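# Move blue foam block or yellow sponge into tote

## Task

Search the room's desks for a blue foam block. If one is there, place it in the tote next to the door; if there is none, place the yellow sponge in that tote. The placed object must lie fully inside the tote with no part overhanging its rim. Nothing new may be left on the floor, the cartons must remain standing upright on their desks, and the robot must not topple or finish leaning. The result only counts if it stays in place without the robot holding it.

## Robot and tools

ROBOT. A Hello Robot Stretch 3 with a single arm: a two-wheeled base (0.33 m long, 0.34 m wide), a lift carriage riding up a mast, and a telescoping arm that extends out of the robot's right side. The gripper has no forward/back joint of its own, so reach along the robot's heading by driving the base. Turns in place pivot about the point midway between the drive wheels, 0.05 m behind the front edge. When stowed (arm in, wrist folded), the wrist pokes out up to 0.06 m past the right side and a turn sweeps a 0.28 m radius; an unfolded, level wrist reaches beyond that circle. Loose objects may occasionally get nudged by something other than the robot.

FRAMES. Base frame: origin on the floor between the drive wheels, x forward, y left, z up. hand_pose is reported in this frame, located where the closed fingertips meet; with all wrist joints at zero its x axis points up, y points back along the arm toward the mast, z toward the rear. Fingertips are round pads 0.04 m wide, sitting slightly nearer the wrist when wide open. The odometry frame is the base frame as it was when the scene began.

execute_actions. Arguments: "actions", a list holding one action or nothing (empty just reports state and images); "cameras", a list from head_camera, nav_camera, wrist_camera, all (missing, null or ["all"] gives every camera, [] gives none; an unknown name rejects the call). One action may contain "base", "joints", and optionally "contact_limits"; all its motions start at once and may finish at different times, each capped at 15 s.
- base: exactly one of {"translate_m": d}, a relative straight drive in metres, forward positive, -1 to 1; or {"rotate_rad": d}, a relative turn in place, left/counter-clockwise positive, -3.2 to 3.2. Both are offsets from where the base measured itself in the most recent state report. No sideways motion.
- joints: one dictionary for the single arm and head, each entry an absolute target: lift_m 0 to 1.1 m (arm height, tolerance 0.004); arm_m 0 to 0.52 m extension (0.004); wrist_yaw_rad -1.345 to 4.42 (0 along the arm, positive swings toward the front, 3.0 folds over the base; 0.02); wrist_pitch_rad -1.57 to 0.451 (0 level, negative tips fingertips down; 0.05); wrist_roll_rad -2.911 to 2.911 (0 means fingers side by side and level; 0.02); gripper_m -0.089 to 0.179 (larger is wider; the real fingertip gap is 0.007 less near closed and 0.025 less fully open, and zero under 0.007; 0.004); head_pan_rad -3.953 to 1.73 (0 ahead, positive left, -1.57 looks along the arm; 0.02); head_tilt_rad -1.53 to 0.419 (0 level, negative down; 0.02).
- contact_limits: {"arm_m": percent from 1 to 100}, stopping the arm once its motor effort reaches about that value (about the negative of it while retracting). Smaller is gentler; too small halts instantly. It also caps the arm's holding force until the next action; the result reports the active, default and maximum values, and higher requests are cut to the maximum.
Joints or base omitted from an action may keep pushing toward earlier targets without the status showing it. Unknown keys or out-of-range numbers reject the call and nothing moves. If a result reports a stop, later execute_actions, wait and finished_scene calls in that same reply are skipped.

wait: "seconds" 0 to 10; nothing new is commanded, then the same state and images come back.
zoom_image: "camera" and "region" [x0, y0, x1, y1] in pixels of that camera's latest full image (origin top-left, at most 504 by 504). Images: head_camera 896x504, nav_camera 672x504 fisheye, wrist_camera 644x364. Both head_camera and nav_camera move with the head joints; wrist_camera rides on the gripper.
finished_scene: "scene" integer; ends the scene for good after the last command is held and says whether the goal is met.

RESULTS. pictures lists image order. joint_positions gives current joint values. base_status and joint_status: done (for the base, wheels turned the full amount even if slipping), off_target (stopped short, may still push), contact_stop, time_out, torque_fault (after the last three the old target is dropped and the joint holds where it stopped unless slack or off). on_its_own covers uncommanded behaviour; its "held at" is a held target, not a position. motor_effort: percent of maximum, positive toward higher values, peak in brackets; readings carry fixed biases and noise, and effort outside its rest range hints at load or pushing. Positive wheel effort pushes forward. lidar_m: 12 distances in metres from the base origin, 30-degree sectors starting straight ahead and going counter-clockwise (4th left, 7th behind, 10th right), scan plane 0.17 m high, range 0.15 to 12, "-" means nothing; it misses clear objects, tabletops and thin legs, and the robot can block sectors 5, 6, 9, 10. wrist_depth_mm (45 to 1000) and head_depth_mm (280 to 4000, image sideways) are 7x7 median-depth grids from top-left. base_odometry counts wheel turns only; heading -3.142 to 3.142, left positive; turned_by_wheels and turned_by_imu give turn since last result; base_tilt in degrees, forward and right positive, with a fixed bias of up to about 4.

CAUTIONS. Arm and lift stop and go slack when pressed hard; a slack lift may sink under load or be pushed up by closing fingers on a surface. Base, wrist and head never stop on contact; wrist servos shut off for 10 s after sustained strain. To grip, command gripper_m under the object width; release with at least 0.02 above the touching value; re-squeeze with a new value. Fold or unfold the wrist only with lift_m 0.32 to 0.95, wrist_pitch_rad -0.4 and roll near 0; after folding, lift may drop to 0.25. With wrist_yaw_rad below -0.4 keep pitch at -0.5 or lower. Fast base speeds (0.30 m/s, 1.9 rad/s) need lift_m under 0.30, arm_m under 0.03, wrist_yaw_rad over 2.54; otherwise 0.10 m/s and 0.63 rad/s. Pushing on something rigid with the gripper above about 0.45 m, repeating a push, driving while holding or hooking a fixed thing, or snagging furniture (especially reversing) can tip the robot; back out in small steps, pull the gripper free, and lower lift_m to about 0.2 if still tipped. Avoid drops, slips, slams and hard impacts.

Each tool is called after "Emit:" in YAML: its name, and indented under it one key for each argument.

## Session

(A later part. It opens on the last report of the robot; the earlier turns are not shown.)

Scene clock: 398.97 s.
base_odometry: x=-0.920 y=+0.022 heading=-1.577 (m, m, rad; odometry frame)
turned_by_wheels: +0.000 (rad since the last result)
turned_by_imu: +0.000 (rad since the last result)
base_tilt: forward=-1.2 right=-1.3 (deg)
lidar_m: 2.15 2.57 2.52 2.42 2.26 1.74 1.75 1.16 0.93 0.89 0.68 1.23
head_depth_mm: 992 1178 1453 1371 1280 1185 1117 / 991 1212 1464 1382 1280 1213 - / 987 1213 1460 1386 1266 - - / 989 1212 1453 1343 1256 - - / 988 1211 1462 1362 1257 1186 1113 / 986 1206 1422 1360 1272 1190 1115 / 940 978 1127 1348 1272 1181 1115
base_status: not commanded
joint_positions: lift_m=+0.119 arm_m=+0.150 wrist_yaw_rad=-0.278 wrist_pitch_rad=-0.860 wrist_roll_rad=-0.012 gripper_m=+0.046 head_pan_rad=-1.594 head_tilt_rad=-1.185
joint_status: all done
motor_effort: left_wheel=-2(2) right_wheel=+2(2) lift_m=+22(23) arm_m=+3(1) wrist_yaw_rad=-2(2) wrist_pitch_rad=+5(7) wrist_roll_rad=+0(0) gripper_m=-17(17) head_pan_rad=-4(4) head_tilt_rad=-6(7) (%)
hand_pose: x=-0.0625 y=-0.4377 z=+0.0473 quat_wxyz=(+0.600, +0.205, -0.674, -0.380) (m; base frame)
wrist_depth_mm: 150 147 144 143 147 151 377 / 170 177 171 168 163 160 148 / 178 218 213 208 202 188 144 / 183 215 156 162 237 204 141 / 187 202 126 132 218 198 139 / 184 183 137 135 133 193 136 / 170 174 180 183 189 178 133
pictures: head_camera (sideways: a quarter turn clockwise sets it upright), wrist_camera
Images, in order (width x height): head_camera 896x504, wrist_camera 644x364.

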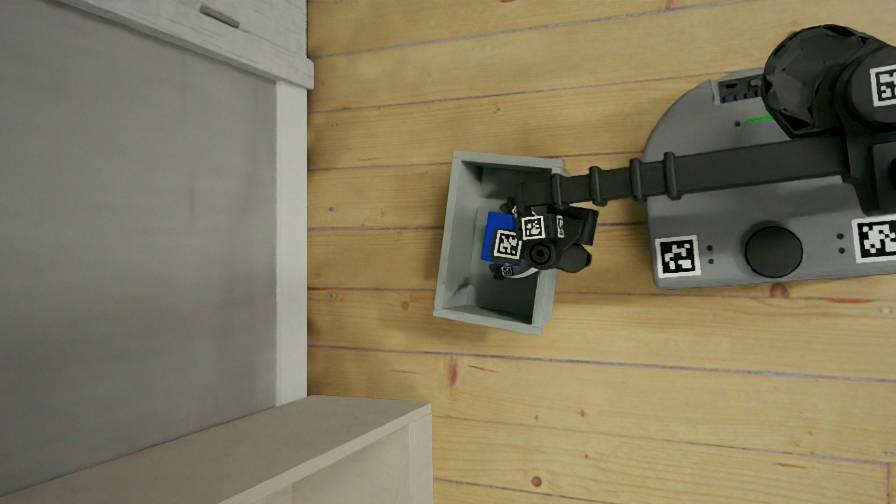

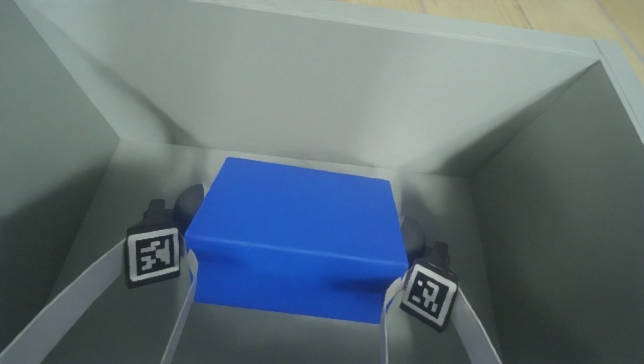

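Emit:
execute_actions:
  actions:
    - {"joints": {"lift_m": 0.106, "gripper_m": 0.13}}
  cameras: ["head_camera", "wrist_camera"]

Scene clock: 402.50 s.
base_odometry: x=-0.920 y=+0.022 heading=-1.577 (m, m, rad; odometry frame)
turned_by_wheels: +0.000 (rad since the last result)
turned_by_imu: +0.000 (rad since the last result)
base_tilt: forward=-1.4 right=-1.4 (deg)
lidar_m: 2.15 2.57 2.51 2.42 2.25 1.74 1.75 1.17 0.93 0.89 0.68 1.23
head_depth_mm: 994 1177 1453 1383 1285 1187 1116 / 987 1209 1458 1374 1279 1214 - / 985 1214 1455 1373 1265 - - / 989 1213 1448 1343 1240 - - / 989 1213 1457 1386 1271 1195 1116 / 990 1218 1431 1355 1278 1187 1119 / 938 983 1128 1347 1277 1191 1115
base_status: not commanded
joint_positions: lift_m=+0.107 arm_m=+0.150 wrist_yaw_rad=-0.278 wrist_pitch_rad=-0.860 wrist_roll_rad=-0.012 gripper_m=+0.130 head_pan_rad=-1.594 head_tilt_rad=-1.185
joint_status: all done
motor_effort: left_wheel=-2(2) right_wheel=+2(2) lift_m=+22(24) arm_m=+4(4) wrist_yaw_rad=-1(1) wrist_pitch_rad=+5(5) wrist_roll_rad=+0(0) gripper_m=+0(81) head_pan_rad=-4(4) head_tilt_rad=-6(6) (%)
hand_pose: x=-0.0625 y=-0.4377 z=+0.0353 quat_wxyz=(+0.600, +0.205, -0.673, -0.380) (m; base frame)
wrist_depth_mm: 150 147 145 142 138 138 141 / 170 176 173 168 163 160 146 / 178 214 212 208 200 187 144 / 183 205 211 220 228 205 142 / 182 - 153 155 209 198 139 / - 174 140 144 151 183 136 / 162 165 131 135 177 177 134
pictures: head_camera (sideways: a quarter turn clockwise sets it upright), wrist_camera
Images, in order (width x height): head_camera 896x504, wrist_camera 644x364.

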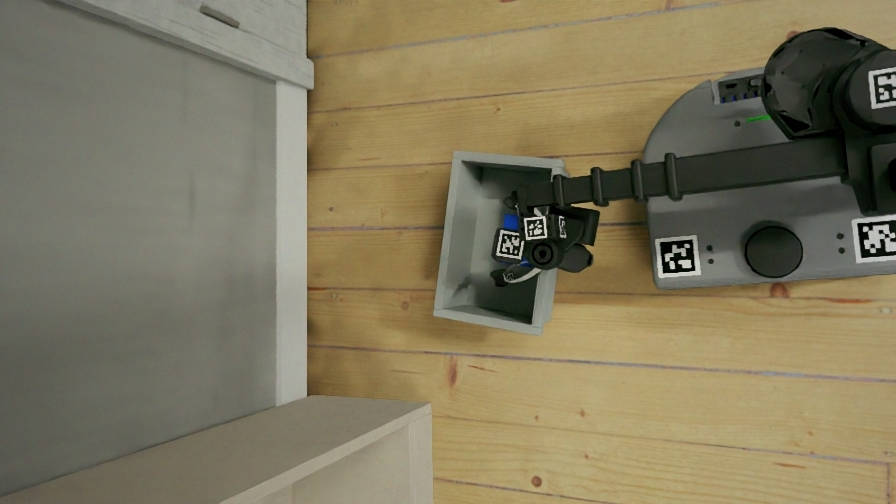

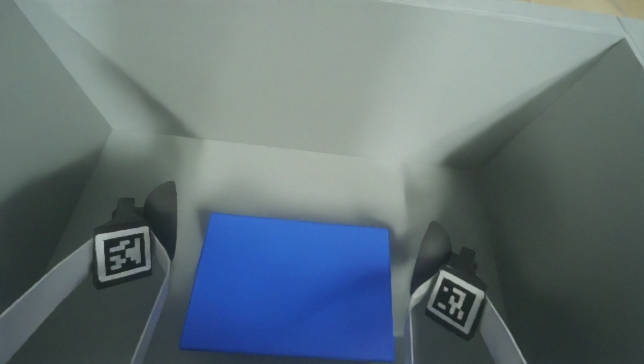

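Emit:
execute_actions:
  actions:
    - {"joints": {"lift_m": 0.21}}
  cameras: ["head_camera", "wrist_camera"]

Scene clock: 405.80 s.
base_odometry: x=-0.920 y=+0.022 heading=-1.577 (m, m, rad; odometry frame)
turned_by_wheels: +0.000 (rad since the last result)
turned_by_imu: +0.000 (rad since the last result)
base_tilt: forward=-1.3 right=-1.2 (deg)
lidar_m: 2.15 2.56 2.51 2.42 2.26 1.74 1.75 1.17 0.93 0.89 0.68 1.23
head_depth_mm: 990 1179 1456 1377 1275 1190 - / 990 1209 1454 1365 1276 1224 - / 991 1217 1454 1371 1246 - - / 991 1214 1454 1393 1244 - - / 989 1212 1463 1376 1259 1189 1119 / 987 1213 1431 1360 1275 1188 1118 / 937 976 1126 1345 1277 1185 1117
base_status: not commanded
joint_positions: lift_m=+0.209 arm_m=+0.150 wrist_yaw_rad=-0.278 wrist_pitch_rad=-0.860 wrist_roll_rad=-0.012 gripper_m=+0.130 head_pan_rad=-1.594 head_tilt_rad=-1.185
joint_status: all done
motor_effort: left_wheel=-2(2) right_wheel=+2(2) lift_m=+54(56) arm_m=+4(3) wrist_yaw_rad=-1(1) wrist_pitch_rad=+5(5) wrist_roll_rad=+0(0) gripper_m=+1(0) head_pan_rad=-3(3) head_tilt_rad=-5(6) (%)
hand_pose: x=-0.0625 y=-0.4377 z=+0.1381 quat_wxyz=(+0.600, +0.205, -0.673, -0.380) (m; base frame)
wrist_depth_mm: 407 416 432 465 480 506 530 / 363 377 395 409 427 451 480 / 325 217 224 227 386 399 419 / 197 256 283 271 259 248 378 / 183 - 297 309 311 226 344 / - 265 267 245 290 194 316 / 202 250 247 229 267 179 294
pictures: head_camera (sideways: a quarter turn clockwise sets it upright), wrist_camera
Images, in order (width x height): head_camera 896x504, wrist_camera 644x364.

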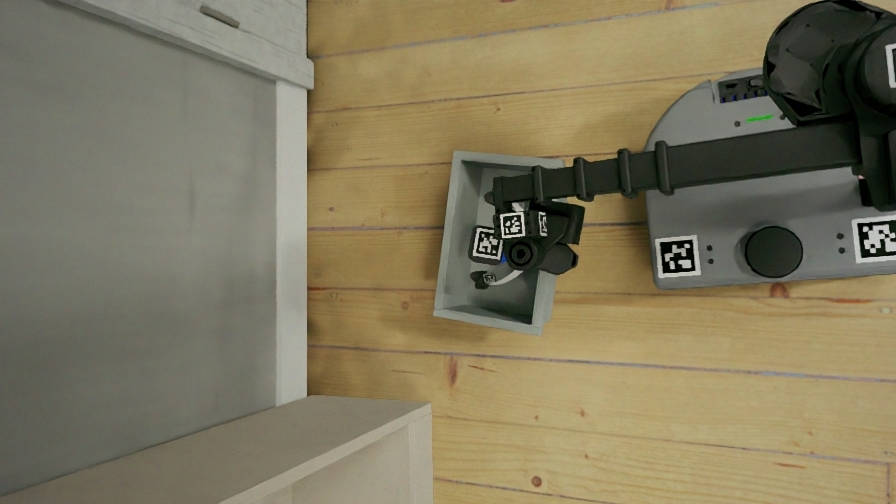

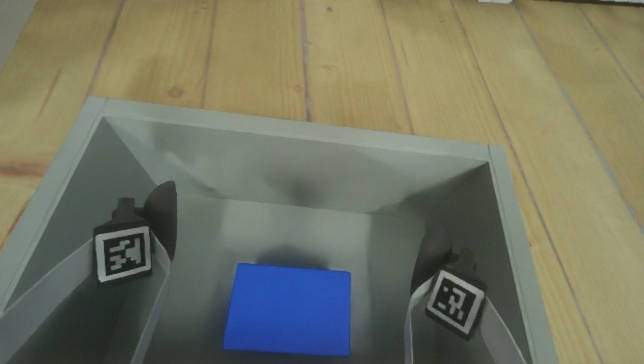

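Emit:
finished_scene:
  scene: 1

The scene is finished: the task was done.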